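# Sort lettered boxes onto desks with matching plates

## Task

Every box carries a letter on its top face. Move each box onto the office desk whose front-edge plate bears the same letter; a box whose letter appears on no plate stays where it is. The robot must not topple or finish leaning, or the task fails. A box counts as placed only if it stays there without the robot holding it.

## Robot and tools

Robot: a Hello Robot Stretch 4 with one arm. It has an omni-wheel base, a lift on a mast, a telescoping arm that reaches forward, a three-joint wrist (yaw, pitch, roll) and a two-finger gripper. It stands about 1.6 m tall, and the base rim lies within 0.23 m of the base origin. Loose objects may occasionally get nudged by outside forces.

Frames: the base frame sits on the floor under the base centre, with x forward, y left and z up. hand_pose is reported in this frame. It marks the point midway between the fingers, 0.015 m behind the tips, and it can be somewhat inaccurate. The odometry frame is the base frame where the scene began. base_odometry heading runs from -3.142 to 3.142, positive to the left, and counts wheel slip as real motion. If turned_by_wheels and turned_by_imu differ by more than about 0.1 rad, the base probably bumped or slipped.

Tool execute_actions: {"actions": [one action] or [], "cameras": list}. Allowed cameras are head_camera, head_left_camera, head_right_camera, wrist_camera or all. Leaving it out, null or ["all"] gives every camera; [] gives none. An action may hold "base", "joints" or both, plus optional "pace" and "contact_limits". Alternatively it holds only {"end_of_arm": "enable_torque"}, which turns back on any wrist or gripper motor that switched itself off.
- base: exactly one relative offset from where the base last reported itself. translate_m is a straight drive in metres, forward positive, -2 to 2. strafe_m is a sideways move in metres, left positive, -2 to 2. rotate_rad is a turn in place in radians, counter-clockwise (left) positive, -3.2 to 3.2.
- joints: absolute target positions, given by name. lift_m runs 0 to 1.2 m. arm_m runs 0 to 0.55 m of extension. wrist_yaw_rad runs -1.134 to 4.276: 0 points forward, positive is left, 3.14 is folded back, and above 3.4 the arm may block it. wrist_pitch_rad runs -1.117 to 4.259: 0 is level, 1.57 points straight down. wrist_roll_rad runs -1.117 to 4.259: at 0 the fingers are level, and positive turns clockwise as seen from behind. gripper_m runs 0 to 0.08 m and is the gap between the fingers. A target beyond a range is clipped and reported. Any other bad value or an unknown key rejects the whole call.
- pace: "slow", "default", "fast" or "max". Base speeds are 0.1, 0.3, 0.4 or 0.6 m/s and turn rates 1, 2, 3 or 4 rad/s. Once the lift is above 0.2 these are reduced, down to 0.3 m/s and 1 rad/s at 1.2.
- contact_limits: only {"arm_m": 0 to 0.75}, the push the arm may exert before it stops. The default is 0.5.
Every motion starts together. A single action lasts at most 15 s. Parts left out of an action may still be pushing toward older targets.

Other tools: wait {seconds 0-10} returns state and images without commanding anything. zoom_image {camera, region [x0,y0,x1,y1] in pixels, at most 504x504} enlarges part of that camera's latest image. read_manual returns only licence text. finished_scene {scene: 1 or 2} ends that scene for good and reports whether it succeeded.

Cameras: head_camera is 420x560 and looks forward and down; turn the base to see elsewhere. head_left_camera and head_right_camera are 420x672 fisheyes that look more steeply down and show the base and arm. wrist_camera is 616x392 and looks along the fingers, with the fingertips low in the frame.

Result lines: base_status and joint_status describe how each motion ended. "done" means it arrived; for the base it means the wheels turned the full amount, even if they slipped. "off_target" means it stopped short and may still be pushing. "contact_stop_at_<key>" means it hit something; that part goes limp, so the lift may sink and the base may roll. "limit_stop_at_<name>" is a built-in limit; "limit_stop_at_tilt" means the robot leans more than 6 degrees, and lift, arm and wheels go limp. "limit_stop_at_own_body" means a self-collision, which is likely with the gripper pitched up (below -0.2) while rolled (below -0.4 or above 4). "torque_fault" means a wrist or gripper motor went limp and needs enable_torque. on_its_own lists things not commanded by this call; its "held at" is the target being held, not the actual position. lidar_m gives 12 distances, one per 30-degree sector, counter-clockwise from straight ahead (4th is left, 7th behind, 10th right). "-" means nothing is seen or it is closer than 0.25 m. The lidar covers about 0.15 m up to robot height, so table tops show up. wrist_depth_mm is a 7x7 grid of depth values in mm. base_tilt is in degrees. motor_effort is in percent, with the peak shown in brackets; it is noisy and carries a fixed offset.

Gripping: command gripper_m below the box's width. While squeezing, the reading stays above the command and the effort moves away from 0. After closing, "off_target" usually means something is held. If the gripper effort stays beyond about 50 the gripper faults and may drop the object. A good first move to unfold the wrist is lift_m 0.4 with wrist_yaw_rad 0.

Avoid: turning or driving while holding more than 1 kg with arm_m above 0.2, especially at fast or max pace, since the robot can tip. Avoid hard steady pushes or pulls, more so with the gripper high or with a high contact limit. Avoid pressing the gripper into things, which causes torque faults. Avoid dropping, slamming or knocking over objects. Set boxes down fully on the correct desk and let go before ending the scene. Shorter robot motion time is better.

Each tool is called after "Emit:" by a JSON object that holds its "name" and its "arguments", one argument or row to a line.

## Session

Emit:
{"name": "execute_actions", "arguments": {
  "actions": [
    {"joints":{"lift_m":0.4,"wrist_yaw_rad":0}}
  ],
  "cameras": ["head_camera"]
}}

Scene clock: 2.47 s.
base_odometry: x=+0.000 y=+0.000 heading=+0.000 (m, m, rad; odometry frame)
turned_by_wheels: +0.000 (rad since the last result)
turned_by_imu: -0.001 (rad since the last result)
base_tilt: forward=+0.4 right=+0.4 (deg)
lidar_m: 0.90 0.97 1.48 2.13 1.01 0.81 0.81 0.86 0.80 0.79 0.86 0.91
base_status: not commanded
joint_positions: lift_m=+0.400 arm_m=-0.002 wrist_yaw_rad=+0.000 wrist_pitch_rad=+0.020 wrist_roll_rad=-0.007 gripper_m=+0.040
joint_status: all done
motor_effort: lift_m=+24(27) arm_m=-1(1) wrist_yaw_rad=-2(6) wrist_pitch_rad=-6(6) wrist_roll_rad=+0(0) gripper_m=+0(1) wheel_0=+0(0) wheel_1=+0(0) wheel_2=+0(0) (%)
hand_pose: x=+0.3817 y=-0.0873 z=+0.5737 quat_wxyz=(+1.000, -0.003, +0.010, +0.000) (m; base frame)
wrist_depth_mm: 759 732 707 676 654 627 615 / 759 732 707 683 661 640 615 / 768 732 707 683 661 640 621 / 768 732 715 699 668 647 627 / 778 741 723 691 668 647 627 / 788 759 135 691 156 640 634 / - - - 699 - - 627
pictures: head_camera
Images, in order (width x height): head_camera 420x560.

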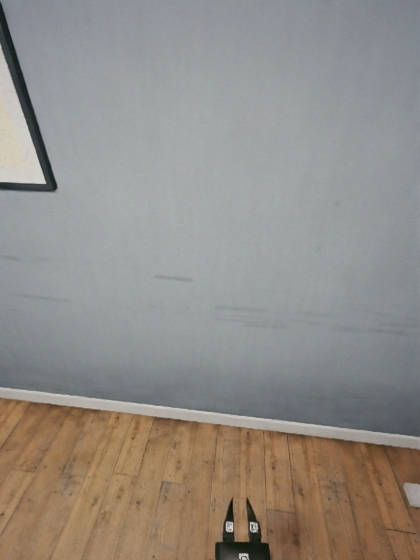

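Emit:
{"name": "execute_actions", "arguments": {
  "actions": [
    {"base":{"rotate_rad":1.6}}
  ],
  "cameras": ["head_camera"]
}}

Emit:
{"name": "execute_actions", "arguments": {
  "actions": [
    {"base":{"rotate_rad":1.57}}
  ],
  "cameras": ["head_camera"]
}}

Emit:
{"name": "execute_actions", "arguments": {
  "actions": [
    {"base":{"rotate_rad":1.57}}
  ],
  "cameras": ["head_camera"]
}}

Scene clock: 6.97 s.
base_odometry: x=+0.000 y=+0.000 heading=+1.600 (m, m, rad; odometry frame)
turned_by_wheels: +1.600 (rad since the last result)
turned_by_imu: +1.561 (rad since the last result)
base_tilt: forward=+0.4 right=+0.3 (deg)
lidar_m: 2.12 1.01 0.80 0.78 0.88 0.84 0.81 0.89 0.92 0.90 0.99 1.53
base_status: done
joint_positions: lift_m=+0.400 arm_m=-0.002 wrist_yaw_rad=+0.000 wrist_pitch_rad=+0.020 wrist_roll_rad=-0.007 gripper_m=+0.040
joint_status: not commanded
motor_effort: lift_m=+22(24) arm_m=-1(1) wrist_yaw_rad=-2(3) wrist_pitch_rad=-7(4) wrist_roll_rad=+0(0) gripper_m=-1(1) wheel_0=-1(5) wheel_1=-1(5) wheel_2=+0(8) (%)
hand_pose: x=+0.3817 y=-0.0874 z=+0.5738 quat_wxyz=(+1.000, -0.003, +0.010, +0.000) (m; base frame)
wrist_depth_mm: 960 - - 1863 1808 1708 1661 / 976 - - 1863 1863 1756 1661 / 991 - - 1921 1808 1756 1661 / 991 - - 1863 1808 1808 1661 / 991 - - 1921 1863 1808 1618 / 991 1808 135 1808 156 1756 1576 / - - - 1366 - - 1336
pictures: head_camera
Images, in order (width x height): head_camera 420x560.

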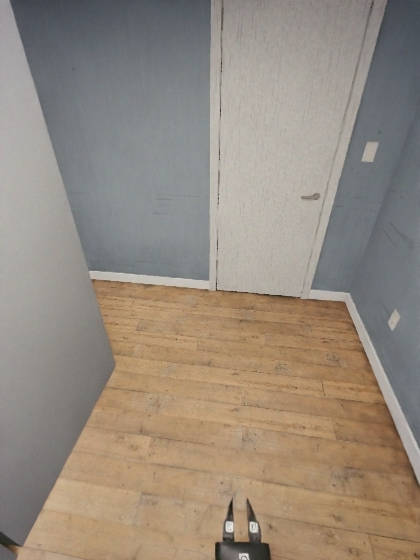

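Scene clock: 9.03 s.
base_odometry: x=+0.000 y=+0.000 heading=-3.114 (m, m, rad; odometry frame)
turned_by_wheels: +1.570 (rad since the last result)
turned_by_imu: +1.532 (rad since the last result)
base_tilt: forward=+0.4 right=+0.3 (deg)
lidar_m: 0.77 0.86 0.81 0.78 0.89 0.93 0.92 0.98 1.49 2.14 1.00 0.80
base_status: done
joint_positions: lift_m=+0.400 arm_m=-0.002 wrist_yaw_rad=+0.000 wrist_pitch_rad=+0.020 wrist_roll_rad=-0.007 gripper_m=+0.040
joint_status: not commanded
motor_effort: lift_m=+21(22) arm_m=-1(1) wrist_yaw_rad=-2(2) wrist_pitch_rad=-7(8) wrist_roll_rad=+0(0) gripper_m=+1(2) wheel_0=-1(6) wheel_1=-1(6) wheel_2=+0(6) (%)
hand_pose: x=+0.3817 y=-0.0874 z=+0.5738 quat_wxyz=(+1.000, -0.003, +0.010, +0.000) (m; base frame)
wrist_depth_mm: 634 603 585 554 539 525 504 / 634 615 585 564 544 525 508 / 647 615 591 569 544 530 517 / 640 621 597 569 549 535 512 / 654 627 591 574 554 539 517 / 654 627 135 574 156 535 517 / - - - 580 - - -
pictures: head_camera
Images, in order (width x height): head_camera 420x560.

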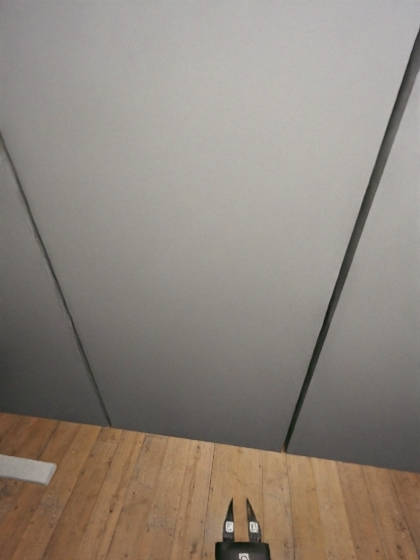

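Scene clock: 11.10 s.
base_odometry: x=+0.000 y=+0.000 heading=-1.544 (m, m, rad; odometry frame)
turned_by_wheels: +1.570 (rad since the last result)
turned_by_imu: +1.533 (rad since the last result)
base_tilt: forward=+0.4 right=+0.3 (deg)
lidar_m: 0.79 0.86 0.92 0.90 0.99 1.53 2.15 1.01 0.79 0.79 0.86 0.79
base_status: done
joint_positions: lift_m=+0.400 arm_m=-0.002 wrist_yaw_rad=+0.000 wrist_pitch_rad=+0.020 wrist_roll_rad=-0.007 gripper_m=+0.040
joint_status: not commanded
motor_effort: lift_m=+22(22) arm_m=-1(1) wrist_yaw_rad=-1(1) wrist_pitch_rad=-7(6) wrist_roll_rad=+0(0) gripper_m=-1(1) wheel_0=-1(5) wheel_1=-1(5) wheel_2=-1(5) (%)
hand_pose: x=+0.3818 y=-0.0874 z=+0.5738 quat_wxyz=(+1.000, -0.003, +0.010, +0.000) (m; base frame)
wrist_depth_mm: 759 741 750 750 732 699 691 / 1078 1008 1008 1025 976 931 809 / 1138 1397 1397 1366 1308 1255 1042 / 1138 1430 1397 1336 1308 1281 1042 / 1138 1430 1430 1366 1308 1281 1042 / 1160 1098 135 1366 157 1255 866 / - - - 1336 - - 842
pictures: head_camera
Images, in order (width x height): head_camera 420x560.

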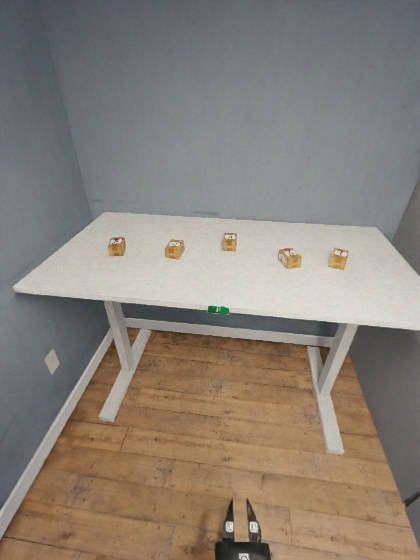

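Emit:
{"name": "execute_actions", "arguments": {
  "actions": [
    {"base":{"rotate_rad":-0.11},"joints":{"lift_m":0.75,"gripper_m":0.08}}
  ],
  "cameras": ["head_camera","wrist_camera"]
}}

Scene clock: 19.13 s.
base_odometry: x=+0.000 y=+0.000 heading=-1.654 (m, m, rad; odometry frame)
turned_by_wheels: -0.110 (rad since the last result)
turned_by_imu: -0.110 (rad since the last result)
base_tilt: forward=+0.4 right=+0.4 (deg)
lidar_m: 0.78 0.84 0.93 0.90 0.96 1.32 2.14 1.14 0.80 0.78 0.83 0.82
base_status: done
joint_positions: lift_m=+0.750 arm_m=-0.002 wrist_yaw_rad=+0.000 wrist_pitch_rad=+0.020 wrist_roll_rad=-0.007 gripper_m=+0.080
joint_status: all done
motor_effort: lift_m=+24(27) arm_m=-1(1) wrist_yaw_rad=+0(2) wrist_pitch_rad=-8(6) wrist_roll_rad=+0(0) gripper_m=+1(2) wheel_0=+1(5) wheel_1=+0(6) wheel_2=+0(7) (%)
hand_pose: x=+0.3817 y=-0.0874 z=+0.9237 quat_wxyz=(+1.000, -0.003, +0.010, +0.000) (m; base frame)
wrist_depth_mm: 1255 1366 1336 1308 1308 1281 1098 / 1308 1366 1336 1336 1308 1308 1138 / 1336 1397 1366 1336 1308 1308 1118 / 891 917 960 891 831 854 1025 / 1205 1366 1366 1366 1336 1308 1098 / 1205 1397 149 1366 1336 521 1060 / - - 759 1366 1336 - -
pictures: head_camera, wrist_camera
Images, in order (width x height): head_camera 420x560, wrist_camera 616x392.

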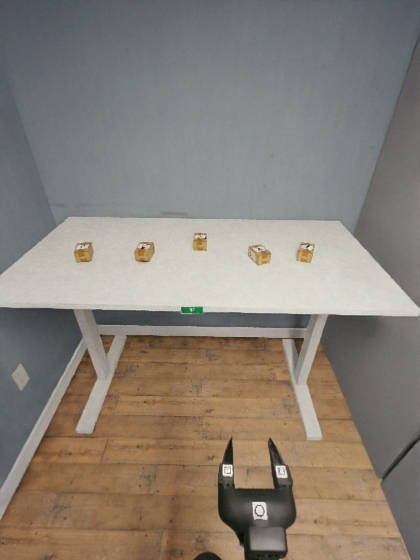

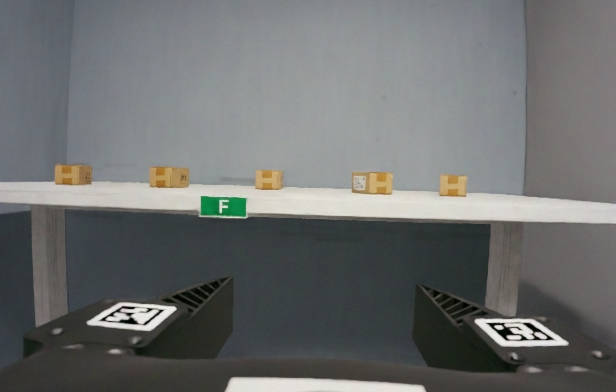

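Emit:
{"name": "zoom_image", "arguments": {
  "camera": "head_camera",
  "region": [60, 220, 330, 280]
}}

Region (60, 220, 330, 280) of head_camera's 420x560 image, scaled by 1.867, with more detail than that image has.

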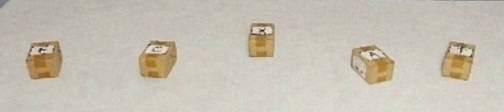

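Emit:
{"name": "execute_actions", "arguments": {
  "actions": [
    {"base":{"translate_m":0.35},"joints":{"lift_m":1.2,"wrist_pitch_rad":0.6}}
  ],
  "cameras": ["wrist_camera"]
}}

Scene clock: 26.87 s.
base_odometry: x=-0.029 y=-0.349 heading=-1.654 (m, m, rad; odometry frame)
turned_by_wheels: +0.000 (rad since the last result)
turned_by_imu: -0.004 (rad since the last result)
base_tilt: forward=+0.4 right=+0.3 (deg)
lidar_m: 0.46 0.48 0.69 0.90 0.95 1.31 2.51 1.12 0.83 0.78 0.64 0.47
base_status: done
joint_positions: lift_m=+1.200 arm_m=-0.002 wrist_yaw_rad=+0.000 wrist_pitch_rad=+0.602 wrist_roll_rad=-0.007 gripper_m=+0.080
joint_status: all done
motor_effort: lift_m=+23(25) arm_m=-1(1) wrist_yaw_rad=+0(2) wrist_pitch_rad=-2(5) wrist_roll_rad=+0(1) gripper_m=+0(0) wheel_0=-1(5) wheel_1=-1(5) wheel_2=+1(8) (%)
hand_pose: x=+0.3444 y=-0.0874 z=+1.2574 quat_wxyz=(+0.955, -0.003, +0.297, +0.001) (m; base frame)
wrist_depth_mm: 960 931 931 917 904 891 878 / 1025 1025 1008 1008 991 976 960 / 946 946 931 917 931 931 1008 / 741 715 723 741 741 707 741 / 609 609 615 609 615 615 603 / 525 530 149 525 508 332 530 / - - 304 473 466 - -
pictures: wrist_camera
Images, in order (width x height): wrist_camera 616x392.

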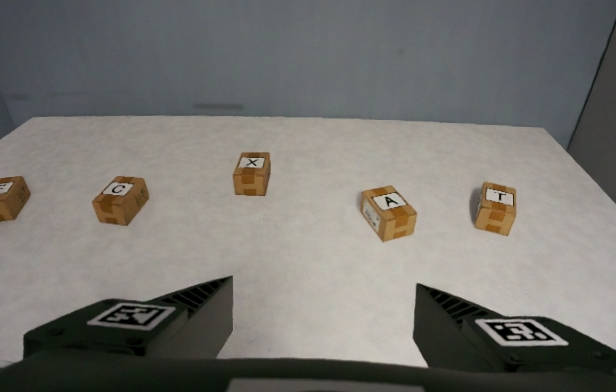

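Emit:
{"name": "execute_actions", "arguments": {
  "actions": [
    {"base":{"translate_m":-2.0},"joints":{"lift_m":0.4,"wrist_pitch_rad":0},"pace":"fast"}
  ],
  "cameras": []
}}

Emit:
{"name": "execute_actions", "arguments": {
  "actions": [
    {"base":{"strafe_m":-1.0}}
  ],
  "cameras": ["head_right_camera"]
}}

Scene clock: 38.40 s.
base_odometry: x=+0.137 y=+1.644 heading=-1.654 (m, m, rad; odometry frame)
turned_by_wheels: +0.000 (rad since the last result)
turned_by_imu: +0.001 (rad since the last result)
base_tilt: forward=+0.4 right=+0.3 (deg)
lidar_m: 2.43 1.28 0.97 0.93 0.70 0.51 0.50 0.51 0.74 2.08 0.89 1.14
base_status: done
joint_positions: lift_m=+0.400 arm_m=-0.002 wrist_yaw_rad=+0.000 wrist_pitch_rad=+0.003 wrist_roll_rad=-0.007 gripper_m=+0.080
joint_status: all done
motor_effort: lift_m=+16(23) arm_m=-1(1) wrist_yaw_rad=-1(1) wrist_pitch_rad=-8(11) wrist_roll_rad=+0(0) gripper_m=+1(2) wheel_0=-1(5) wheel_1=-1(5) wheel_2=-2(6) (%)
hand_pose: x=+0.3818 y=-0.0874 z=+0.5778 quat_wxyz=(+1.000, -0.003, +0.002, +0.000) (m; base frame)
wrist_depth_mm: 1308 1808 - - - 1661 1098 / 1308 1863 - - - 1661 1098 / 1308 1921 - - - 1661 1118 / 1366 1921 - - - 1618 1098 / 1336 1921 - - - 1618 1078 / 1308 1708 149 1921 1756 707 1060 / - - 750 1430 1397 - -
pictures: none
No camera images: the call's "cameras" was empty. Leave "cameras" out to get every camera's image.

Scene clock: 43.07 s.
base_odometry: x=-0.860 y=+1.727 heading=-1.654 (m, m, rad; odometry frame)
turned_by_wheels: +0.000 (rad since the last result)
turned_by_imu: -0.006 (rad since the last result)
base_tilt: forward=+0.4 right=+0.3 (deg)
lidar_m: 0.40 0.42 1.99 1.92 0.76 0.54 0.53 0.53 0.76 2.01 2.08 0.43
base_status: done
joint_positions: lift_m=+0.400 arm_m=-0.002 wrist_yaw_rad=+0.000 wrist_pitch_rad=+0.003 wrist_roll_rad=-0.007 gripper_m=+0.080
joint_status: not commanded
motor_effort: lift_m=+16(15) arm_m=-1(1) wrist_yaw_rad=-2(1) wrist_pitch_rad=-9(8) wrist_roll_rad=-1(0) gripper_m=+2(0) wheel_0=+0(8) wheel_1=+2(8) wheel_2=-1(2) (%)
hand_pose: x=+0.3818 y=-0.0874 z=+0.5778 quat_wxyz=(+1.000, -0.003, +0.002, +0.000) (m; base frame)
wrist_depth_mm: 194 193 191 189 187 185 - / 196 194 191 190 187 185 183 / 196 194 193 190 188 186 185 / 197 195 193 191 189 187 186 / 198 196 194 191 190 187 186 / 199 196 149 192 190 166 - / - - 169 193 191 - -
pictures: head_right_camera
Images, in order (width x height): head_right_camera 420x672.

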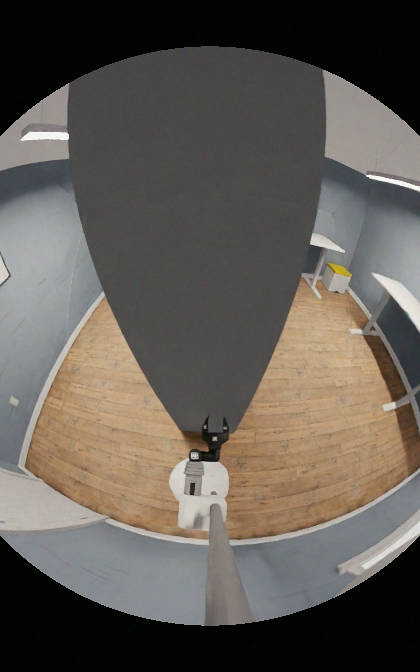

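Emit:
{"name": "execute_actions", "arguments": {
  "actions": [
    {"base":{"translate_m":-0.06}}
  ],
  "cameras": []
}}

Emit:
{"name": "execute_actions", "arguments": {
  "actions": [
    {"base":{"strafe_m":-1.0}}
  ],
  "cameras": ["head_camera","head_right_camera"]
}}

Scene clock: 49.10 s.
base_odometry: x=-0.855 y=+1.787 heading=-1.654 (m, m, rad; odometry frame)
turned_by_wheels: +0.000 (rad since the last result)
turned_by_imu: -0.002 (rad since the last result)
base_tilt: forward=+0.4 right=+0.3 (deg)
lidar_m: 0.46 0.49 2.00 1.81 0.66 0.49 0.47 0.47 0.68 1.92 2.07 0.50
base_status: done
joint_positions: lift_m=+0.400 arm_m=-0.002 wrist_yaw_rad=+0.000 wrist_pitch_rad=+0.003 wrist_roll_rad=-0.007 gripper_m=+0.080
joint_status: not commanded
motor_effort: lift_m=+16(16) arm_m=-1(1) wrist_yaw_rad=-2(1) wrist_pitch_rad=-8(6) wrist_roll_rad=-1(1) gripper_m=+0(0) wheel_0=+0(4) wheel_1=+0(4) wheel_2=-1(11) (%)
hand_pose: x=+0.3818 y=-0.0874 z=+0.5778 quat_wxyz=(+1.000, -0.003, +0.002, +0.000) (m; base frame)
wrist_depth_mm: 256 253 250 248 246 242 241 / 257 254 251 249 245 243 241 / 258 255 252 249 247 245 243 / 258 256 254 251 249 245 244 / 260 257 255 251 249 247 245 / 260 257 149 252 250 195 1808 / - - 200 253 250 - -
pictures: none
No camera images: the call's "cameras" was empty. Leave "cameras" out to get every camera's image.

Scene clock: 53.77 s.
base_odometry: x=-1.851 y=+1.870 heading=-1.654 (m, m, rad; odometry frame)
turned_by_wheels: +0.000 (rad since the last result)
turned_by_imu: -0.005 (rad since the last result)
base_tilt: forward=+0.5 right=+0.3 (deg)
lidar_m: 2.47 1.07 0.87 1.79 0.68 0.46 0.44 0.47 0.62 1.35 1.07 1.46
base_status: done
joint_positions: lift_m=+0.400 arm_m=-0.002 wrist_yaw_rad=+0.000 wrist_pitch_rad=+0.003 wrist_roll_rad=-0.007 gripper_m=+0.080
joint_status: not commanded
motor_effort: lift_m=+16(16) arm_m=-1(1) wrist_yaw_rad=-1(1) wrist_pitch_rad=-8(7) wrist_roll_rad=+0(1) gripper_m=+2(0) wheel_0=-1(8) wheel_1=+0(8) wheel_2=+1(3) (%)
hand_pose: x=+0.3818 y=-0.0874 z=+0.5778 quat_wxyz=(+1.000, -0.003, +0.002, +0.000) (m; base frame)
wrist_depth_mm: 1138 1921 - - - - - / 1118 - - - - - - / 1138 - - - - - - / 1160 - - - - - - / 1160 - - - - - - / 1160 1708 149 1983 1756 1042 - / - - 750 1430 1397 - -
pictures: head_camera, head_right_camera
Images, in order (width x height): head_camera 420x560, head_right_camera 420x672.

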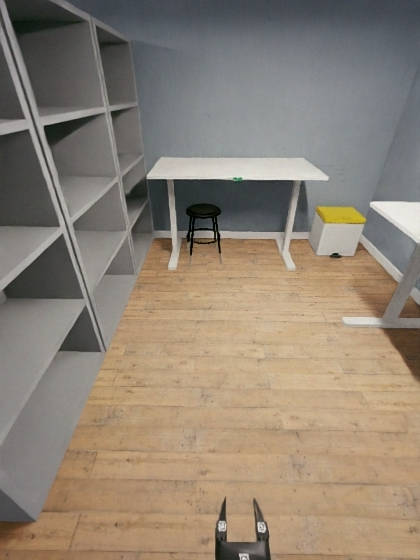

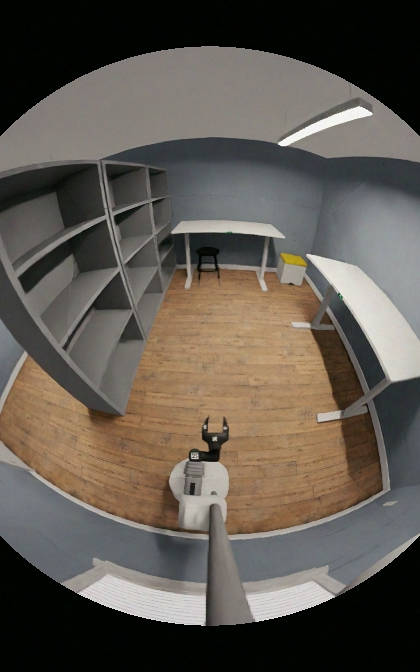

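Drive forward 1 m and look ahead with wrist yawed right.

Emit:
{"name": "execute_actions", "arguments": {
  "actions": [
    {"base":{"translate_m":0.9},"joints":{"lift_m":0.6,"wrist_yaw_rad":-1.1},"pace":"fast"}
  ],
  "cameras": ["wrist_camera"]
}}

Scene clock: 59.40 s.
base_odometry: x=-1.926 y=+0.973 heading=-1.654 (m, m, rad; odometry frame)
turned_by_wheels: +0.000 (rad since the last result)
turned_by_imu: -0.005 (rad since the last result)
base_tilt: forward=+0.4 right=+0.3 (deg)
lidar_m: 1.58 1.04 0.76 0.71 0.77 1.44 1.33 1.39 1.04 0.99 1.06 1.64
base_status: done
joint_positions: lift_m=+0.600 arm_m=-0.002 wrist_yaw_rad=-1.100 wrist_pitch_rad=+0.003 wrist_roll_rad=-0.007 gripper_m=+0.080
joint_status: all done
motor_effort: lift_m=+23(26) arm_m=-1(1) wrist_yaw_rad=-2(4) wrist_pitch_rad=-7(8) wrist_roll_rad=+0(0) gripper_m=+1(1) wheel_0=-1(6) wheel_1=+0(6) wheel_2=+1(9) (%)
hand_pose: x=+0.1877 y=-0.2292 z=+0.7772 quat_wxyz=(+0.853, -0.002, +0.003, -0.523) (m; base frame)
wrist_depth_mm: 1921 - - 1921 1708 1576 1430 / - - - 1983 1756 1576 1397 / 1921 - - 1863 1661 1464 1025 / - - - 1921 1756 1537 1397 / 1983 - - 1921 1756 1537 1430 / 1983 1863 149 1863 1708 809 1397 / - - 976 1808 1661 - -
pictures: wrist_camera
Images, in order (width x height): wrist_camera 616x392.

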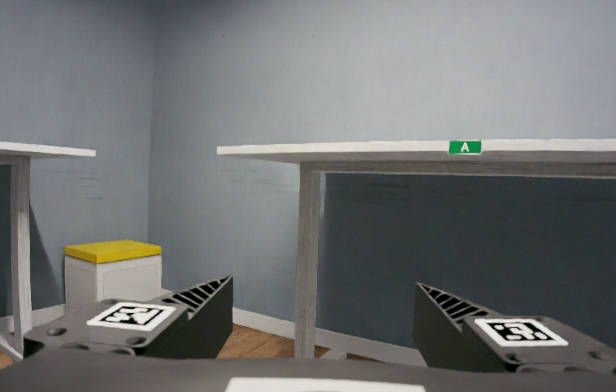

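Right desk: A.

Emit:
{"name": "execute_actions", "arguments": {
  "actions": [
    {"joints":{"wrist_yaw_rad":0}}
  ],
  "cameras": ["wrist_camera"]
}}

Scene clock: 61.57 s.
base_odometry: x=-1.926 y=+0.973 heading=-1.654 (m, m, rad; odometry frame)
turned_by_wheels: +0.000 (rad since the last result)
turned_by_imu: -0.001 (rad since the last result)
base_tilt: forward=+0.4 right=+0.3 (deg)
lidar_m: 1.56 1.02 0.77 0.71 0.76 1.42 1.34 1.38 1.05 1.00 1.05 1.65
base_status: not commanded
joint_positions: lift_m=+0.600 arm_m=-0.002 wrist_yaw_rad=+0.000 wrist_pitch_rad=+0.003 wrist_roll_rad=-0.007 gripper_m=+0.080
joint_status: all done
motor_effort: lift_m=+23(23) arm_m=-1(1) wrist_yaw_rad=+0(5) wrist_pitch_rad=-7(8) wrist_roll_rad=+0(1) gripper_m=+1(0) wheel_0=-1(0) wheel_1=+0(0) wheel_2=+1(1) (%)
hand_pose: x=+0.3818 y=-0.0875 z=+0.7772 quat_wxyz=(+1.000, -0.003, +0.002, +0.000) (m; base frame)
wrist_depth_mm: 1182 - - - - - - / 1160 - - - - - - / 1182 - - - - - - / 1182 - - - - - - / 1182 - - - - - - / 1229 - 149 - - 917 1661 / - - 960 1863 1863 - -
pictures: wrist_camera
Images, in order (width x height): wrist_camera 616x392.

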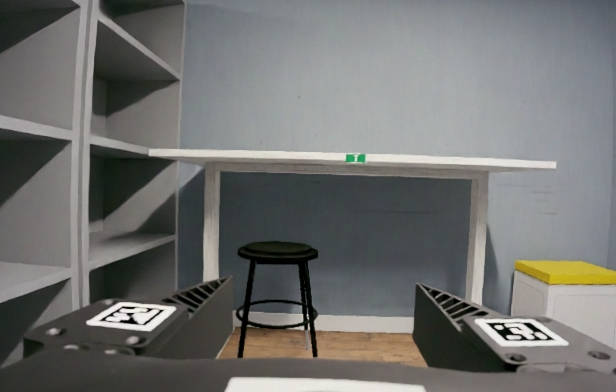

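Emit:
{"name": "execute_actions", "arguments": {
  "actions": [
    {"base":{"translate_m":-0.9},"joints":{"lift_m":0.4,"wrist_pitch_rad":1.57},"pace":"fast"}
  ],
  "cameras": []
}}

Emit:
{"name": "execute_actions", "arguments": {
  "actions": [
    {"base":{"strafe_m":1.63}}
  ],
  "cameras": []
}}

Emit:
{"name": "execute_actions", "arguments": {
  "actions": [
    {"base":{"translate_m":2.0},"joints":{"lift_m":1.17},"pace":"fast"}
  ],
  "cameras": []
}}

Scene clock: 70.33 s.
base_odometry: x=-1.851 y=+1.870 heading=-1.654 (m, m, rad; odometry frame)
turned_by_wheels: +0.000 (rad since the last result)
turned_by_imu: +0.000 (rad since the last result)
base_tilt: forward=+0.4 right=+0.3 (deg)
lidar_m: 2.48 1.06 0.88 1.77 0.70 0.45 0.44 0.45 0.64 1.37 1.06 1.44
base_status: done
joint_positions: lift_m=+0.400 arm_m=-0.002 wrist_yaw_rad=+0.000 wrist_pitch_rad=+1.570 wrist_roll_rad=-0.007 gripper_m=+0.080
joint_status: all done
motor_effort: lift_m=+15(15) arm_m=-1(1) wrist_yaw_rad=-1(1) wrist_pitch_rad=+2(1) wrist_roll_rad=+0(0) gripper_m=+1(1) wheel_0=+1(6) wheel_1=+0(8) wheel_2=+0(10) (%)
hand_pose: x=+0.1693 y=-0.0874 z=+0.3659 quat_wxyz=(+0.707, -0.002, +0.707, +0.002) (m; base frame)
wrist_depth_mm: 521 521 512 504 500 496 492 / 525 517 512 508 500 496 492 / 530 521 517 508 500 496 496 / 530 521 512 508 504 500 492 / 530 314 303 300 504 500 496 / 535 304 149 298 298 320 500 / - - 224 300 297 - -
pictures: none
No camera images: the call's "cameras" was empty. Leave "cameras" out to get every camera's image.

Scene clock: 77.10 s.
base_odometry: x=-0.227 y=+1.735 heading=-1.654 (m, m, rad; odometry frame)
turned_by_wheels: +0.000 (rad since the last result)
turned_by_imu: +0.004 (rad since the last result)
base_tilt: forward=+0.3 right=+0.4 (deg)
lidar_m: 1.71 1.82 1.35 1.28 0.62 0.44 0.44 0.47 0.65 1.86 0.68 0.63
base_status: done
joint_positions: lift_m=+0.400 arm_m=-0.002 wrist_yaw_rad=+0.000 wrist_pitch_rad=+1.570 wrist_roll_rad=-0.007 gripper_m=+0.080
joint_status: not commanded
motor_effort: lift_m=+16(16) arm_m=-1(1) wrist_yaw_rad=-1(2) wrist_pitch_rad=+0(1) wrist_roll_rad=+0(0) gripper_m=+1(1) wheel_0=+2(10) wheel_1=-1(9) wheel_2=+1(2) (%)
hand_pose: x=+0.1693 y=-0.0874 z=+0.3658 quat_wxyz=(+0.707, -0.002, +0.707, +0.002) (m; base frame)
wrist_depth_mm: 521 517 512 504 504 492 492 / 525 517 512 508 504 496 492 / 530 521 517 508 504 496 496 / 530 521 517 508 508 500 496 / 530 314 303 300 504 500 496 / 530 304 149 298 298 322 496 / - - 223 300 298 - -
pictures: none
No camera images: the call's "cameras" was empty. Leave "cameras" out to get every camera's image.

Scene clock: 83.40 s.
base_odometry: x=-0.392 y=-0.258 heading=-1.654 (m, m, rad; odometry frame)
turned_by_wheels: +0.000 (rad since the last result)
turned_by_imu: -0.009 (rad since the last result)
base_tilt: forward=+0.4 right=+0.3 (deg)
lidar_m: 0.52 0.54 0.74 1.29 1.36 1.83 2.43 0.61 0.43 0.42 0.43 0.51
base_status: done
joint_positions: lift_m=+1.170 arm_m=-0.002 wrist_yaw_rad=+0.000 wrist_pitch_rad=+1.570 wrist_roll_rad=-0.007 gripper_m=+0.080
joint_status: all done
motor_effort: lift_m=+23(25) arm_m=-1(1) wrist_yaw_rad=-1(1) wrist_pitch_rad=+2(3) wrist_roll_rad=+0(0) gripper_m=+1(0) wheel_0=-1(6) wheel_1=-2(6) wheel_2=+0(10) (%)
hand_pose: x=+0.1693 y=-0.0874 z=+1.1352 quat_wxyz=(+0.707, -0.002, +0.707, +0.002) (m; base frame)
wrist_depth_mm: 1281 1281 1308 1255 1255 820 564 / 1308 1308 1281 1255 1255 820 564 / 1336 1308 1281 1255 1229 820 554 / 1308 1308 1281 1255 1255 809 549 / 1308 1308 1308 1060 1281 809 544 / 1308 1336 149 1060 1255 389 521 / - - 715 1281 1255 - -
pictures: none
No camera images: the call's "cameras" was empty. Leave "cameras" out to get every camera's image.

Emit:
{"name": "execute_actions", "arguments": {
  "actions": [
    {"base":{"translate_m":0.14},"joints":{"arm_m":0.45}}
  ],
  "cameras": ["wrist_camera"]
}}

Scene clock: 89.70 s.
base_odometry: x=-0.404 y=-0.398 heading=-1.654 (m, m, rad; odometry frame)
turned_by_wheels: +0.000 (rad since the last result)
turned_by_imu: -0.002 (rad since the last result)
base_tilt: forward=+0.4 right=+0.3 (deg)
lidar_m: 0.35 0.38 0.55 1.28 1.36 1.86 1.70 0.61 0.43 0.41 0.44 0.39
base_status: done
joint_positions: lift_m=+1.170 arm_m=+0.449 wrist_yaw_rad=+0.000 wrist_pitch_rad=+1.570 wrist_roll_rad=-0.007 gripper_m=+0.080
joint_status: all done
motor_effort: lift_m=+23(23) arm_m=+6(9) wrist_yaw_rad=-1(2) wrist_pitch_rad=+3(0) wrist_roll_rad=+0(0) gripper_m=+0(2) wheel_0=+1(5) wheel_1=+1(5) wheel_2=+2(8) (%)
hand_pose: x=+0.6200 y=-0.0874 z=+1.1352 quat_wxyz=(+0.707, -0.003, +0.707, +0.003) (m; base frame)
wrist_depth_mm: 338 334 330 327 322 319 315 / 338 332 330 327 324 319 317 / 309 336 282 325 324 320 319 / 306 336 332 327 325 324 320 / 340 338 334 330 327 322 320 / 343 338 149 330 327 234 320 / - - 240 332 329 - -
pictures: wrist_camera
Images, in order (width x height): wrist_camera 616x392.

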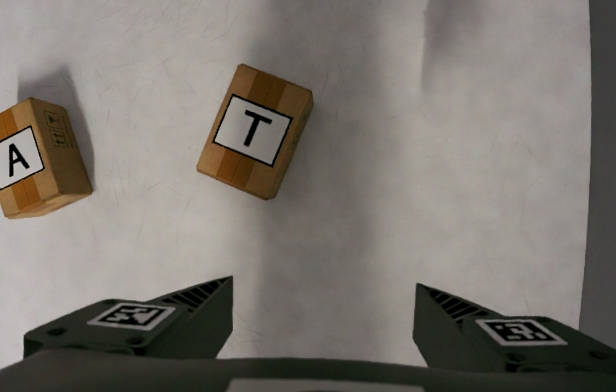

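Emit:
{"name": "execute_actions", "arguments": {
  "actions": [
    {"base":{"strafe_m":0.039},"joints":{"arm_m":0.55,"wrist_yaw_rad":-0.38},"pace":"slow"}
  ],
  "cameras": []
}}

Emit:
{"name": "execute_actions", "arguments": {
  "actions": [
    {"base":{"translate_m":0.025},"pace":"slow"}
  ],
  "cameras": []
}}

Emit:
{"name": "execute_actions", "arguments": {
  "actions": [
    {"joints":{"lift_m":1.035}}
  ],
  "cameras": ["wrist_camera"]
}}

Scene clock: 96.77 s.
base_odometry: x=-0.365 y=-0.401 heading=-1.654 (m, m, rad; odometry frame)
turned_by_wheels: +0.000 (rad since the last result)
turned_by_imu: -0.002 (rad since the last result)
base_tilt: forward=+0.4 right=+0.3 (deg)
lidar_m: 0.36 0.37 0.55 1.24 1.31 1.76 2.60 0.68 0.48 0.45 0.48 0.38
base_status: done
joint_positions: lift_m=+1.170 arm_m=+0.547 wrist_yaw_rad=-0.380 wrist_pitch_rad=+1.570 wrist_roll_rad=-0.007 gripper_m=+0.080
joint_status: all done
joint sent to its limit — the command would take arm_m past its upper limit, so that joint was sent only as far as its limit.
motor_effort: lift_m=+23(23) arm_m=+7(8) wrist_yaw_rad=-2(6) wrist_pitch_rad=+2(2) wrist_roll_rad=+0(0) gripper_m=+3(1) wheel_0=-2(6) wheel_1=+0(6) wheel_2=+0(1) (%)
hand_pose: x=+0.6855 y=-0.0813 z=+1.1352 quat_wxyz=(+0.695, +0.131, +0.695, -0.131) (m; base frame)
wrist_depth_mm: 336 332 329 325 324 319 315 / 338 334 330 327 324 320 317 / 338 336 330 329 324 322 319 / 340 336 334 281 327 322 319 / 340 338 334 281 327 324 320 / 291 312 149 330 329 234 322 / - - 239 330 329 - -
pictures: none
No camera images: the call's "cameras" was empty. Leave "cameras" out to get every camera's image.

Scene clock: 98.07 s.
base_odometry: x=-0.367 y=-0.426 heading=-1.654 (m, m, rad; odometry frame)
turned_by_wheels: +0.000 (rad since the last result)
turned_by_imu: -0.001 (rad since the last result)
base_tilt: forward=+0.5 right=+0.3 (deg)
lidar_m: 0.34 0.36 0.51 1.26 1.30 1.79 2.62 0.66 0.48 0.44 0.48 0.34
base_status: done
joint_positions: lift_m=+1.170 arm_m=+0.547 wrist_yaw_rad=-0.380 wrist_pitch_rad=+1.570 wrist_roll_rad=-0.007 gripper_m=+0.080
joint_status: not commanded
motor_effort: lift_m=+23(23) arm_m=+7(7) wrist_yaw_rad=-2(2) wrist_pitch_rad=+1(2) wrist_roll_rad=+0(0) gripper_m=-1(1) wheel_0=+0(4) wheel_1=+0(3) wheel_2=+1(6) (%)
hand_pose: x=+0.6855 y=-0.0813 z=+1.1352 quat_wxyz=(+0.695, +0.131, +0.695, -0.131) (m; base frame)
wrist_depth_mm: 338 332 330 325 324 319 317 / 338 332 330 327 325 322 317 / 340 336 332 329 324 320 315 / 340 338 334 327 325 322 319 / 340 338 332 279 327 324 322 / 342 336 149 282 329 234 322 / - - 239 332 329 - -
pictures: none
No camera images: the call's "cameras" was empty. Leave "cameras" out to get every camera's image.

Scene clock: 99.63 s.
base_odometry: x=-0.367 y=-0.426 heading=-1.654 (m, m, rad; odometry frame)
turned_by_wheels: +0.000 (rad since the last result)
turned_by_imu: +0.000 (rad since the last result)
base_tilt: forward=+0.4 right=+0.3 (deg)
lidar_m: 0.33 0.36 0.49 1.23 1.28 1.76 2.61 0.67 0.48 0.46 0.48 0.36
base_status: not commanded
joint_positions: lift_m=+1.049 arm_m=+0.547 wrist_yaw_rad=-0.381 wrist_pitch_rad=+1.572 wrist_roll_rad=-0.007 gripper_m=+0.080
joint_status: lift_m contact_stop (moved -0.120 of -0.135)
on_its_own: lift_m is slack since a contact_stop (your +1.035 is given up)
motor_effort: lift_m=+16(17) arm_m=+6(7) wrist_yaw_rad=+1(2) wrist_pitch_rad=-5(15) wrist_roll_rad=+0(0) gripper_m=+1(1) wheel_0=+1(2) wheel_1=+0(1) wheel_2=+1(1) (%)
hand_pose: x=+0.6851 y=-0.0811 z=+1.0150 quat_wxyz=(+0.694, +0.131, +0.695, -0.131) (m; base frame)
wrist_depth_mm: 219 217 214 212 211 207 - / 220 217 215 213 210 208 207 / 220 217 215 213 211 208 207 / 220 219 216 213 211 208 207 / 221 220 217 163 211 210 208 / 223 219 149 164 213 177 - / - - 155 165 213 - -
pictures: wrist_camera
Images, in order (width x height): wrist_camera 616x392.

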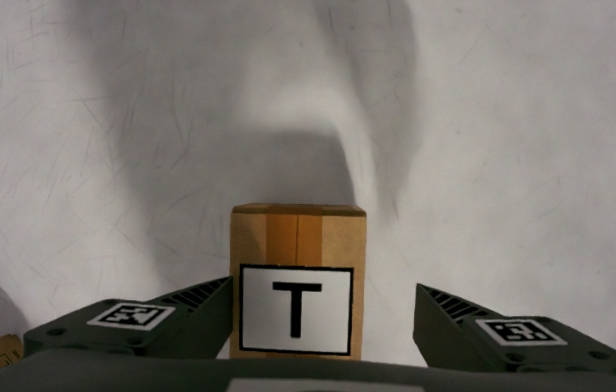

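Emit:
{"name": "execute_actions", "arguments": {
  "actions": [
    {"joints":{"lift_m":1.07}}
  ],
  "cameras": []
}}

Emit:
{"name": "execute_actions", "arguments": {
  "actions": [
    {"base":{"strafe_m":0.013},"pace":"slow"}
  ],
  "cameras": []
}}

Emit:
{"name": "execute_actions", "arguments": {
  "actions": [
    {"joints":{"lift_m":1.01}}
  ],
  "cameras": ["wrist_camera"]
}}

Scene clock: 103.53 s.
base_odometry: x=-0.367 y=-0.426 heading=-1.654 (m, m, rad; odometry frame)
turned_by_wheels: +0.000 (rad since the last result)
turned_by_imu: -0.002 (rad since the last result)
base_tilt: forward=+0.5 right=+0.3 (deg)
lidar_m: 0.33 0.37 0.52 1.23 1.29 1.79 2.62 0.68 0.47 0.45 0.46 0.35
base_status: not commanded
joint_positions: lift_m=+1.070 arm_m=+0.547 wrist_yaw_rad=-0.380 wrist_pitch_rad=+1.570 wrist_roll_rad=-0.007 gripper_m=+0.080
joint_status: all done
motor_effort: lift_m=+24(23) arm_m=+6(6) wrist_yaw_rad=-1(0) wrist_pitch_rad=+3(4) wrist_roll_rad=+1(0) gripper_m=+1(1) wheel_0=+1(1) wheel_1=+0(0) wheel_2=+1(1) (%)
hand_pose: x=+0.6856 y=-0.0813 z=+1.0351 quat_wxyz=(+0.695, +0.131, +0.694, -0.131) (m; base frame)
wrist_depth_mm: 235 232 229 228 225 223 - / 235 233 229 228 226 224 221 / 236 234 231 229 227 224 222 / 237 236 233 229 227 224 222 / 237 235 233 180 228 225 224 / 238 236 149 181 229 185 224 / - - 163 181 229 - -
pictures: none
No camera images: the call's "cameras" was empty. Leave "cameras" out to get every camera's image.

Scene clock: 104.50 s.
base_odometry: x=-0.354 y=-0.427 heading=-1.654 (m, m, rad; odometry frame)
turned_by_wheels: +0.000 (rad since the last result)
turned_by_imu: +0.000 (rad since the last result)
base_tilt: forward=+0.5 right=+0.3 (deg)
lidar_m: 0.33 0.37 0.51 1.22 1.28 1.75 2.62 0.68 0.49 0.46 0.48 0.35
base_status: done
joint_positions: lift_m=+1.070 arm_m=+0.547 wrist_yaw_rad=-0.380 wrist_pitch_rad=+1.570 wrist_roll_rad=-0.007 gripper_m=+0.080
joint_status: not commanded
motor_effort: lift_m=+24(24) arm_m=+6(6) wrist_yaw_rad=-1(1) wrist_pitch_rad=+4(5) wrist_roll_rad=+0(0) gripper_m=+0(1) wheel_0=-2(5) wheel_1=+1(4) wheel_2=+0(2) (%)
hand_pose: x=+0.6856 y=-0.0813 z=+1.0351 quat_wxyz=(+0.695, +0.131, +0.694, -0.131) (m; base frame)
wrist_depth_mm: 235 231 229 228 225 223 - / 235 233 231 227 226 223 221 / 236 234 231 229 226 224 222 / 236 236 232 183 226 224 223 / 238 236 232 180 227 225 223 / 238 235 149 180 179 185 224 / - - 189 181 180 - -
pictures: none
No camera images: the call's "cameras" was empty. Leave "cameras" out to get every camera's image.

Scene clock: 105.67 s.
base_odometry: x=-0.354 y=-0.427 heading=-1.654 (m, m, rad; odometry frame)
turned_by_wheels: +0.000 (rad since the last result)
turned_by_imu: +0.000 (rad since the last result)
base_tilt: forward=+0.4 right=+0.3 (deg)
lidar_m: 0.32 0.36 0.50 1.22 1.27 1.77 2.63 0.69 0.50 0.47 0.49 0.35
base_status: not commanded
joint_positions: lift_m=+1.010 arm_m=+0.547 wrist_yaw_rad=-0.380 wrist_pitch_rad=+1.570 wrist_roll_rad=-0.007 gripper_m=+0.080
joint_status: all done
motor_effort: lift_m=+15(23) arm_m=+6(6) wrist_yaw_rad=-1(2) wrist_pitch_rad=+4(3) wrist_roll_rad=+1(1) gripper_m=+2(1) wheel_0=-2(2) wheel_1=+1(1) wheel_2=+0(0) (%)
hand_pose: x=+0.6856 y=-0.0813 z=+0.9759 quat_wxyz=(+0.695, +0.131, +0.694, -0.131) (m; base frame)
wrist_depth_mm: 174 172 171 169 167 165 - / 175 173 171 169 167 166 164 / 176 174 171 169 168 166 164 / 175 174 172 164 168 167 166 / 176 174 173 121 120 167 167 / 177 175 123 121 120 156 - / - - 122 121 120 - -
pictures: wrist_camera
Images, in order (width x height): wrist_camera 616x392.

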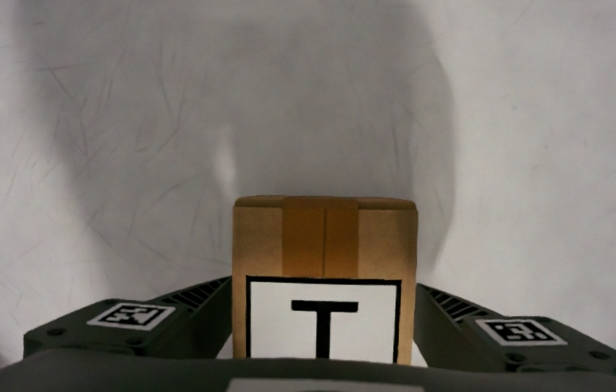

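Emit:
{"name": "execute_actions", "arguments": {
  "actions": [
    {"joints":{"gripper_m":0.03}}
  ],
  "cameras": []
}}

Emit:
{"name": "execute_actions", "arguments": {
  "actions": [
    {"joints":{"lift_m":1.17}}
  ],
  "cameras": []
}}

Emit:
{"name": "execute_actions", "arguments": {
  "actions": [
    {"joints":{"arm_m":0.0,"wrist_yaw_rad":0}}
  ],
  "cameras": []
}}

Emit:
{"name": "execute_actions", "arguments": {
  "actions": [
    {"base":{"translate_m":-2.0},"joints":{"lift_m":0.5},"pace":"fast"}
  ],
  "cameras": []
}}

Emit:
{"name": "execute_actions", "arguments": {
  "actions": [
    {"base":{"translate_m":-0.17}}
  ],
  "cameras": []
}}

Emit:
{"name": "execute_actions", "arguments": {
  "actions": [
    {"base":{"strafe_m":-1.9}}
  ],
  "cameras": []
}}

Emit:
{"name": "execute_actions", "arguments": {
  "actions": [
    {"base":{"translate_m":2.0},"joints":{"lift_m":1.17},"pace":"fast"}
  ],
  "cameras": []
}}

Emit:
{"name": "execute_actions", "arguments": {
  "actions": [
    {"joints":{"arm_m":0.5}}
  ],
  "cameras": ["head_camera"]
}}

Scene clock: 114.00 s.
base_odometry: x=-0.354 y=-0.427 heading=-1.654 (m, m, rad; odometry frame)
turned_by_wheels: +0.000 (rad since the last result)
turned_by_imu: -0.002 (rad since the last result)
base_tilt: forward=+0.4 right=+0.3 (deg)
lidar_m: 0.32 0.38 0.49 1.21 1.28 1.76 2.63 0.69 0.50 0.46 0.49 0.35
base_status: not commanded
joint_positions: lift_m=+1.010 arm_m=+0.547 wrist_yaw_rad=-0.380 wrist_pitch_rad=+1.570 wrist_roll_rad=-0.007 gripper_m=+0.059
joint_status: gripper_m off_target (ended at +0.059, target +0.030)
on_its_own: gripper_m is held at +0.053, not at your +0.030, by its contact guard: the fingers met something
motor_effort: lift_m=+14(14) arm_m=+6(6) wrist_yaw_rad=-1(1) wrist_pitch_rad=+2(4) wrist_roll_rad=+0(1) gripper_m=-41(44) wheel_0=-2(2) wheel_1=+1(1) wheel_2=+0(0) (%)
hand_pose: x=+0.6856 y=-0.0813 z=+0.9759 quat_wxyz=(+0.695, +0.131, +0.694, -0.131) (m; base frame)
wrist_depth_mm: 174 172 170 169 167 165 - / 175 173 171 169 167 165 164 / 175 173 172 170 168 166 165 / 176 174 172 164 168 167 165 / 176 175 172 121 120 167 166 / 177 175 122 121 120 167 167 / - - - 121 120 - -
pictures: none
No camera images: the call's "cameras" was empty. Leave "cameras" out to get every camera's image.

Scene clock: 115.73 s.
base_odometry: x=-0.354 y=-0.427 heading=-1.654 (m, m, rad; odometry frame)
turned_by_wheels: +0.000 (rad since the last result)
turned_by_imu: -0.001 (rad since the last result)
base_tilt: forward=+0.5 right=+0.3 (deg)
lidar_m: 0.33 0.34 0.52 1.24 1.31 1.78 2.60 0.68 0.49 0.46 0.47 0.35
base_status: not commanded
joint_positions: lift_m=+1.170 arm_m=+0.547 wrist_yaw_rad=-0.380 wrist_pitch_rad=+1.570 wrist_roll_rad=-0.007 gripper_m=+0.059
joint_status: all done
on_its_own: gripper_m is held at +0.053, not at your +0.030, by its contact guard: the fingers met something
motor_effort: lift_m=+24(27) arm_m=+6(6) wrist_yaw_rad=-1(0) wrist_pitch_rad=+5(3) wrist_roll_rad=+1(1) gripper_m=-41(41) wheel_0=-2(2) wheel_1=+1(1) wheel_2=+0(0) (%)
hand_pose: x=+0.6856 y=-0.0813 z=+1.1351 quat_wxyz=(+0.695, +0.131, +0.695, -0.131) (m; base frame)
wrist_depth_mm: 336 332 329 327 322 317 317 / 338 334 330 327 324 320 317 / 338 336 330 327 325 322 319 / 340 336 332 164 325 322 319 / 342 338 334 121 120 324 322 / 343 330 122 121 120 322 320 / - - - 121 120 - -
pictures: none
No camera images: the call's "cameras" was empty. Leave "cameras" out to get every camera's image.

Scene clock: 118.40 s.
base_odometry: x=-0.354 y=-0.427 heading=-1.654 (m, m, rad; odometry frame)
turned_by_wheels: +0.000 (rad since the last result)
turned_by_imu: -0.001 (rad since the last result)
base_tilt: forward=+0.4 right=+0.3 (deg)
lidar_m: 0.34 0.37 0.51 1.24 1.29 1.77 2.61 0.69 0.49 0.47 0.47 0.37
base_status: not commanded
joint_positions: lift_m=+1.170 arm_m=+0.001 wrist_yaw_rad=+0.000 wrist_pitch_rad=+1.571 wrist_roll_rad=-0.007 gripper_m=+0.059
joint_status: all done
on_its_own: gripper_m is held at +0.053, not at your +0.030, by its contact guard: the fingers met something
motor_effort: lift_m=+24(24) arm_m=-7(5) wrist_yaw_rad=+0(5) wrist_pitch_rad=-2(1) wrist_roll_rad=+0(0) gripper_m=-41(41) wheel_0=-2(2) wheel_1=+1(1) wheel_2=+0(0) (%)
hand_pose: x=+0.1721 y=-0.0874 z=+1.1351 quat_wxyz=(+0.707, -0.002, +0.707, +0.002) (m; base frame)
wrist_depth_mm: 340 336 332 327 324 320 319 / 1281 1281 1281 1281 1255 878 621 / 1281 1308 1281 1281 1229 946 634 / 1308 1308 1281 165 1255 1025 668 / 1308 1308 1308 121 120 917 627 / 1336 1308 122 121 120 778 603 / - - - 121 120 - -
pictures: none
No camera images: the call's "cameras" was empty. Leave "cameras" out to get every camera's image.

Scene clock: 126.33 s.
base_odometry: x=-0.188 y=+1.566 heading=-1.654 (m, m, rad; odometry frame)
turned_by_wheels: +0.000 (rad since the last result)
turned_by_imu: +0.003 (rad since the last result)
base_tilt: forward=+0.4 right=+0.3 (deg)
lidar_m: 1.92 1.74 1.28 1.24 0.86 0.61 0.60 0.64 0.90 2.57 0.55 0.68
base_status: done
joint_positions: lift_m=+0.500 arm_m=+0.001 wrist_yaw_rad=+0.000 wrist_pitch_rad=+1.570 wrist_roll_rad=-0.007 gripper_m=+0.059
joint_status: all done
on_its_own: gripper_m is held at +0.053, not at your +0.030, by its contact guard: the fingers met something
motor_effort: lift_m=+15(21) arm_m=-7(7) wrist_yaw_rad=-1(0) wrist_pitch_rad=+2(2) wrist_roll_rad=+0(0) gripper_m=-41(39) wheel_0=+0(5) wheel_1=-1(6) wheel_2=-2(7) (%)
hand_pose: x=+0.1722 y=-0.0874 z=+0.4659 quat_wxyz=(+0.707, -0.002, +0.707, +0.002) (m; base frame)
wrist_depth_mm: 627 615 609 609 597 591 585 / 627 621 615 603 597 591 585 / 627 621 615 609 597 591 591 / 627 627 615 164 597 597 591 / 634 627 404 121 120 597 591 / 634 410 122 121 120 597 591 / - - - 121 120 - -
pictures: none
No camera images: the call's "cameras" was empty. Leave "cameras" out to get every camera's image.

Scene clock: 128.27 s.
base_odometry: x=-0.174 y=+1.736 heading=-1.654 (m, m, rad; odometry frame)
turned_by_wheels: +0.000 (rad since the last result)
turned_by_imu: -0.001 (rad since the last result)
base_tilt: forward=+0.4 right=+0.4 (deg)
lidar_m: 1.91 1.75 1.30 1.23 0.62 0.45 0.42 0.47 0.66 1.83 0.69 0.66
base_status: done
joint_positions: lift_m=+0.500 arm_m=+0.001 wrist_yaw_rad=+0.000 wrist_pitch_rad=+1.570 wrist_roll_rad=-0.007 gripper_m=+0.059
joint_status: not commanded
on_its_own: gripper_m is held at +0.053, not at your +0.030, by its contact guard: the fingers met something
motor_effort: lift_m=+15(15) arm_m=-7(6) wrist_yaw_rad=-1(2) wrist_pitch_rad=+1(2) wrist_roll_rad=+0(0) gripper_m=-40(41) wheel_0=-1(4) wheel_1=+1(5) wheel_2=-2(7) (%)
hand_pose: x=+0.1722 y=-0.0874 z=+0.4659 quat_wxyz=(+0.707, -0.002, +0.707, +0.002) (m; base frame)
wrist_depth_mm: 621 621 609 609 597 591 585 / 627 615 609 609 603 597 585 / 627 627 615 609 603 597 591 / 634 627 615 164 603 597 591 / 634 627 404 121 120 597 591 / 640 410 122 121 120 597 597 / - - - 121 120 - -
pictures: none
No camera images: the call's "cameras" was empty. Leave "cameras" out to get every camera's image.

Scene clock: 135.93 s.
base_odometry: x=-2.068 y=+1.893 heading=-1.654 (m, m, rad; odometry frame)
turned_by_wheels: +0.000 (rad since the last result)
turned_by_imu: -0.008 (rad since the last result)
base_tilt: forward=+0.4 right=+0.3 (deg)
lidar_m: 2.48 1.35 1.08 1.85 0.65 0.46 0.44 0.43 0.69 1.35 0.86 1.13
base_status: done
joint_positions: lift_m=+0.500 arm_m=+0.001 wrist_yaw_rad=+0.000 wrist_pitch_rad=+1.570 wrist_roll_rad=-0.007 gripper_m=+0.059
joint_status: not commanded
on_its_own: gripper_m is held at +0.053, not at your +0.030, by its contact guard: the fingers met something
motor_effort: lift_m=+15(15) arm_m=-6(6) wrist_yaw_rad=-1(1) wrist_pitch_rad=+0(2) wrist_roll_rad=-1(0) gripper_m=-40(39) wheel_0=-1(7) wheel_1=+1(8) wheel_2=-1(2) (%)
hand_pose: x=+0.1722 y=-0.0874 z=+0.4659 quat_wxyz=(+0.707, -0.002, +0.707, +0.002) (m; base frame)
wrist_depth_mm: 627 615 609 603 591 591 585 / 627 621 615 603 597 597 585 / 627 621 615 609 603 597 591 / 634 627 609 164 597 597 591 / 627 621 404 121 120 597 597 / 634 410 122 121 120 603 597 / - - - 121 120 - -
pictures: none
No camera images: the call's "cameras" was empty. Leave "cameras" out to get every camera's image.

Scene clock: 142.30 s.
base_odometry: x=-2.234 y=-0.100 heading=-1.654 (m, m, rad; odometry frame)
turned_by_wheels: +0.000 (rad since the last result)
turned_by_imu: -0.009 (rad since the last result)
base_tilt: forward=+0.4 right=+0.4 (deg)
lidar_m: 0.50 0.54 0.72 0.96 1.02 1.40 2.49 1.15 0.84 0.81 0.71 0.51
base_status: done
joint_positions: lift_m=+1.170 arm_m=+0.001 wrist_yaw_rad=+0.000 wrist_pitch_rad=+1.570 wrist_roll_rad=-0.007 gripper_m=+0.059
joint_status: all done
on_its_own: gripper_m is held at +0.053, not at your +0.030, by its contact guard: the fingers met something
motor_effort: lift_m=+24(28) arm_m=-6(7) wrist_yaw_rad=-1(0) wrist_pitch_rad=+2(0) wrist_roll_rad=+0(0) gripper_m=-41(42) wheel_0=-2(7) wheel_1=-2(7) wheel_2=+1(13) (%)
hand_pose: x=+0.1721 y=-0.0874 z=+1.1352 quat_wxyz=(+0.707, -0.002, +0.707, +0.002) (m; base frame)
wrist_depth_mm: 1308 1281 1281 1255 1255 1229 1229 / 1308 1281 1255 1255 1229 1229 1229 / 1308 1308 1281 1255 1255 1229 1229 / 1308 1308 1281 164 1255 1229 1229 / 1308 1336 1281 121 120 1255 1255 / 1308 1308 122 121 120 1255 1229 / - - - 121 120 - -
pictures: none
No camera images: the call's "cameras" was empty. Leave "cameras" out to get every camera's image.

Scene clock: 144.83 s.
base_odometry: x=-2.234 y=-0.100 heading=-1.654 (m, m, rad; odometry frame)
turned_by_wheels: +0.000 (rad since the last result)
turned_by_imu: -0.001 (rad since the last result)
base_tilt: forward=+0.4 right=+0.3 (deg)
lidar_m: 0.48 0.51 0.73 0.96 1.01 1.39 2.48 1.15 0.82 0.80 0.72 0.51
base_status: not commanded
joint_positions: lift_m=+1.170 arm_m=+0.499 wrist_yaw_rad=+0.000 wrist_pitch_rad=+1.570 wrist_roll_rad=-0.007 gripper_m=+0.059
joint_status: all done
on_its_own: gripper_m is held at +0.053, not at your +0.030, by its contact guard: the fingers met something
motor_effort: lift_m=+24(24) arm_m=+7(7) wrist_yaw_rad=-2(1) wrist_pitch_rad=+2(2) wrist_roll_rad=+0(0) gripper_m=-41(42) wheel_0=-2(1) wheel_1=-2(2) wheel_2=+1(1) (%)
hand_pose: x=+0.6699 y=-0.0874 z=+1.1352 quat_wxyz=(+0.707, -0.003, +0.707, +0.003) (m; base frame)
wrist_depth_mm: 336 334 330 325 322 317 315 / 336 334 330 327 322 319 317 / 340 336 330 327 325 320 319 / 340 336 332 164 324 322 319 / 340 338 334 121 120 324 320 / 343 338 122 121 120 322 320 / - - - 121 120 - -
pictures: head_camera
Images, in order (width x height): head_camera 420x560.

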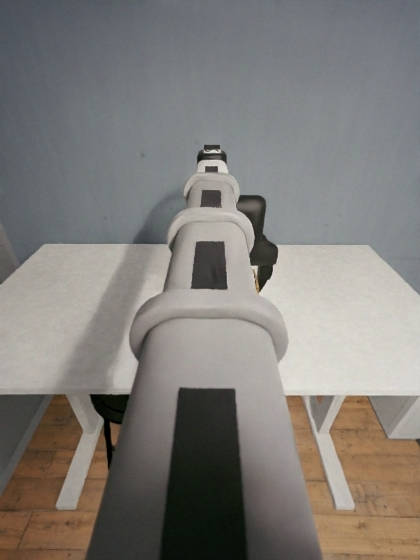

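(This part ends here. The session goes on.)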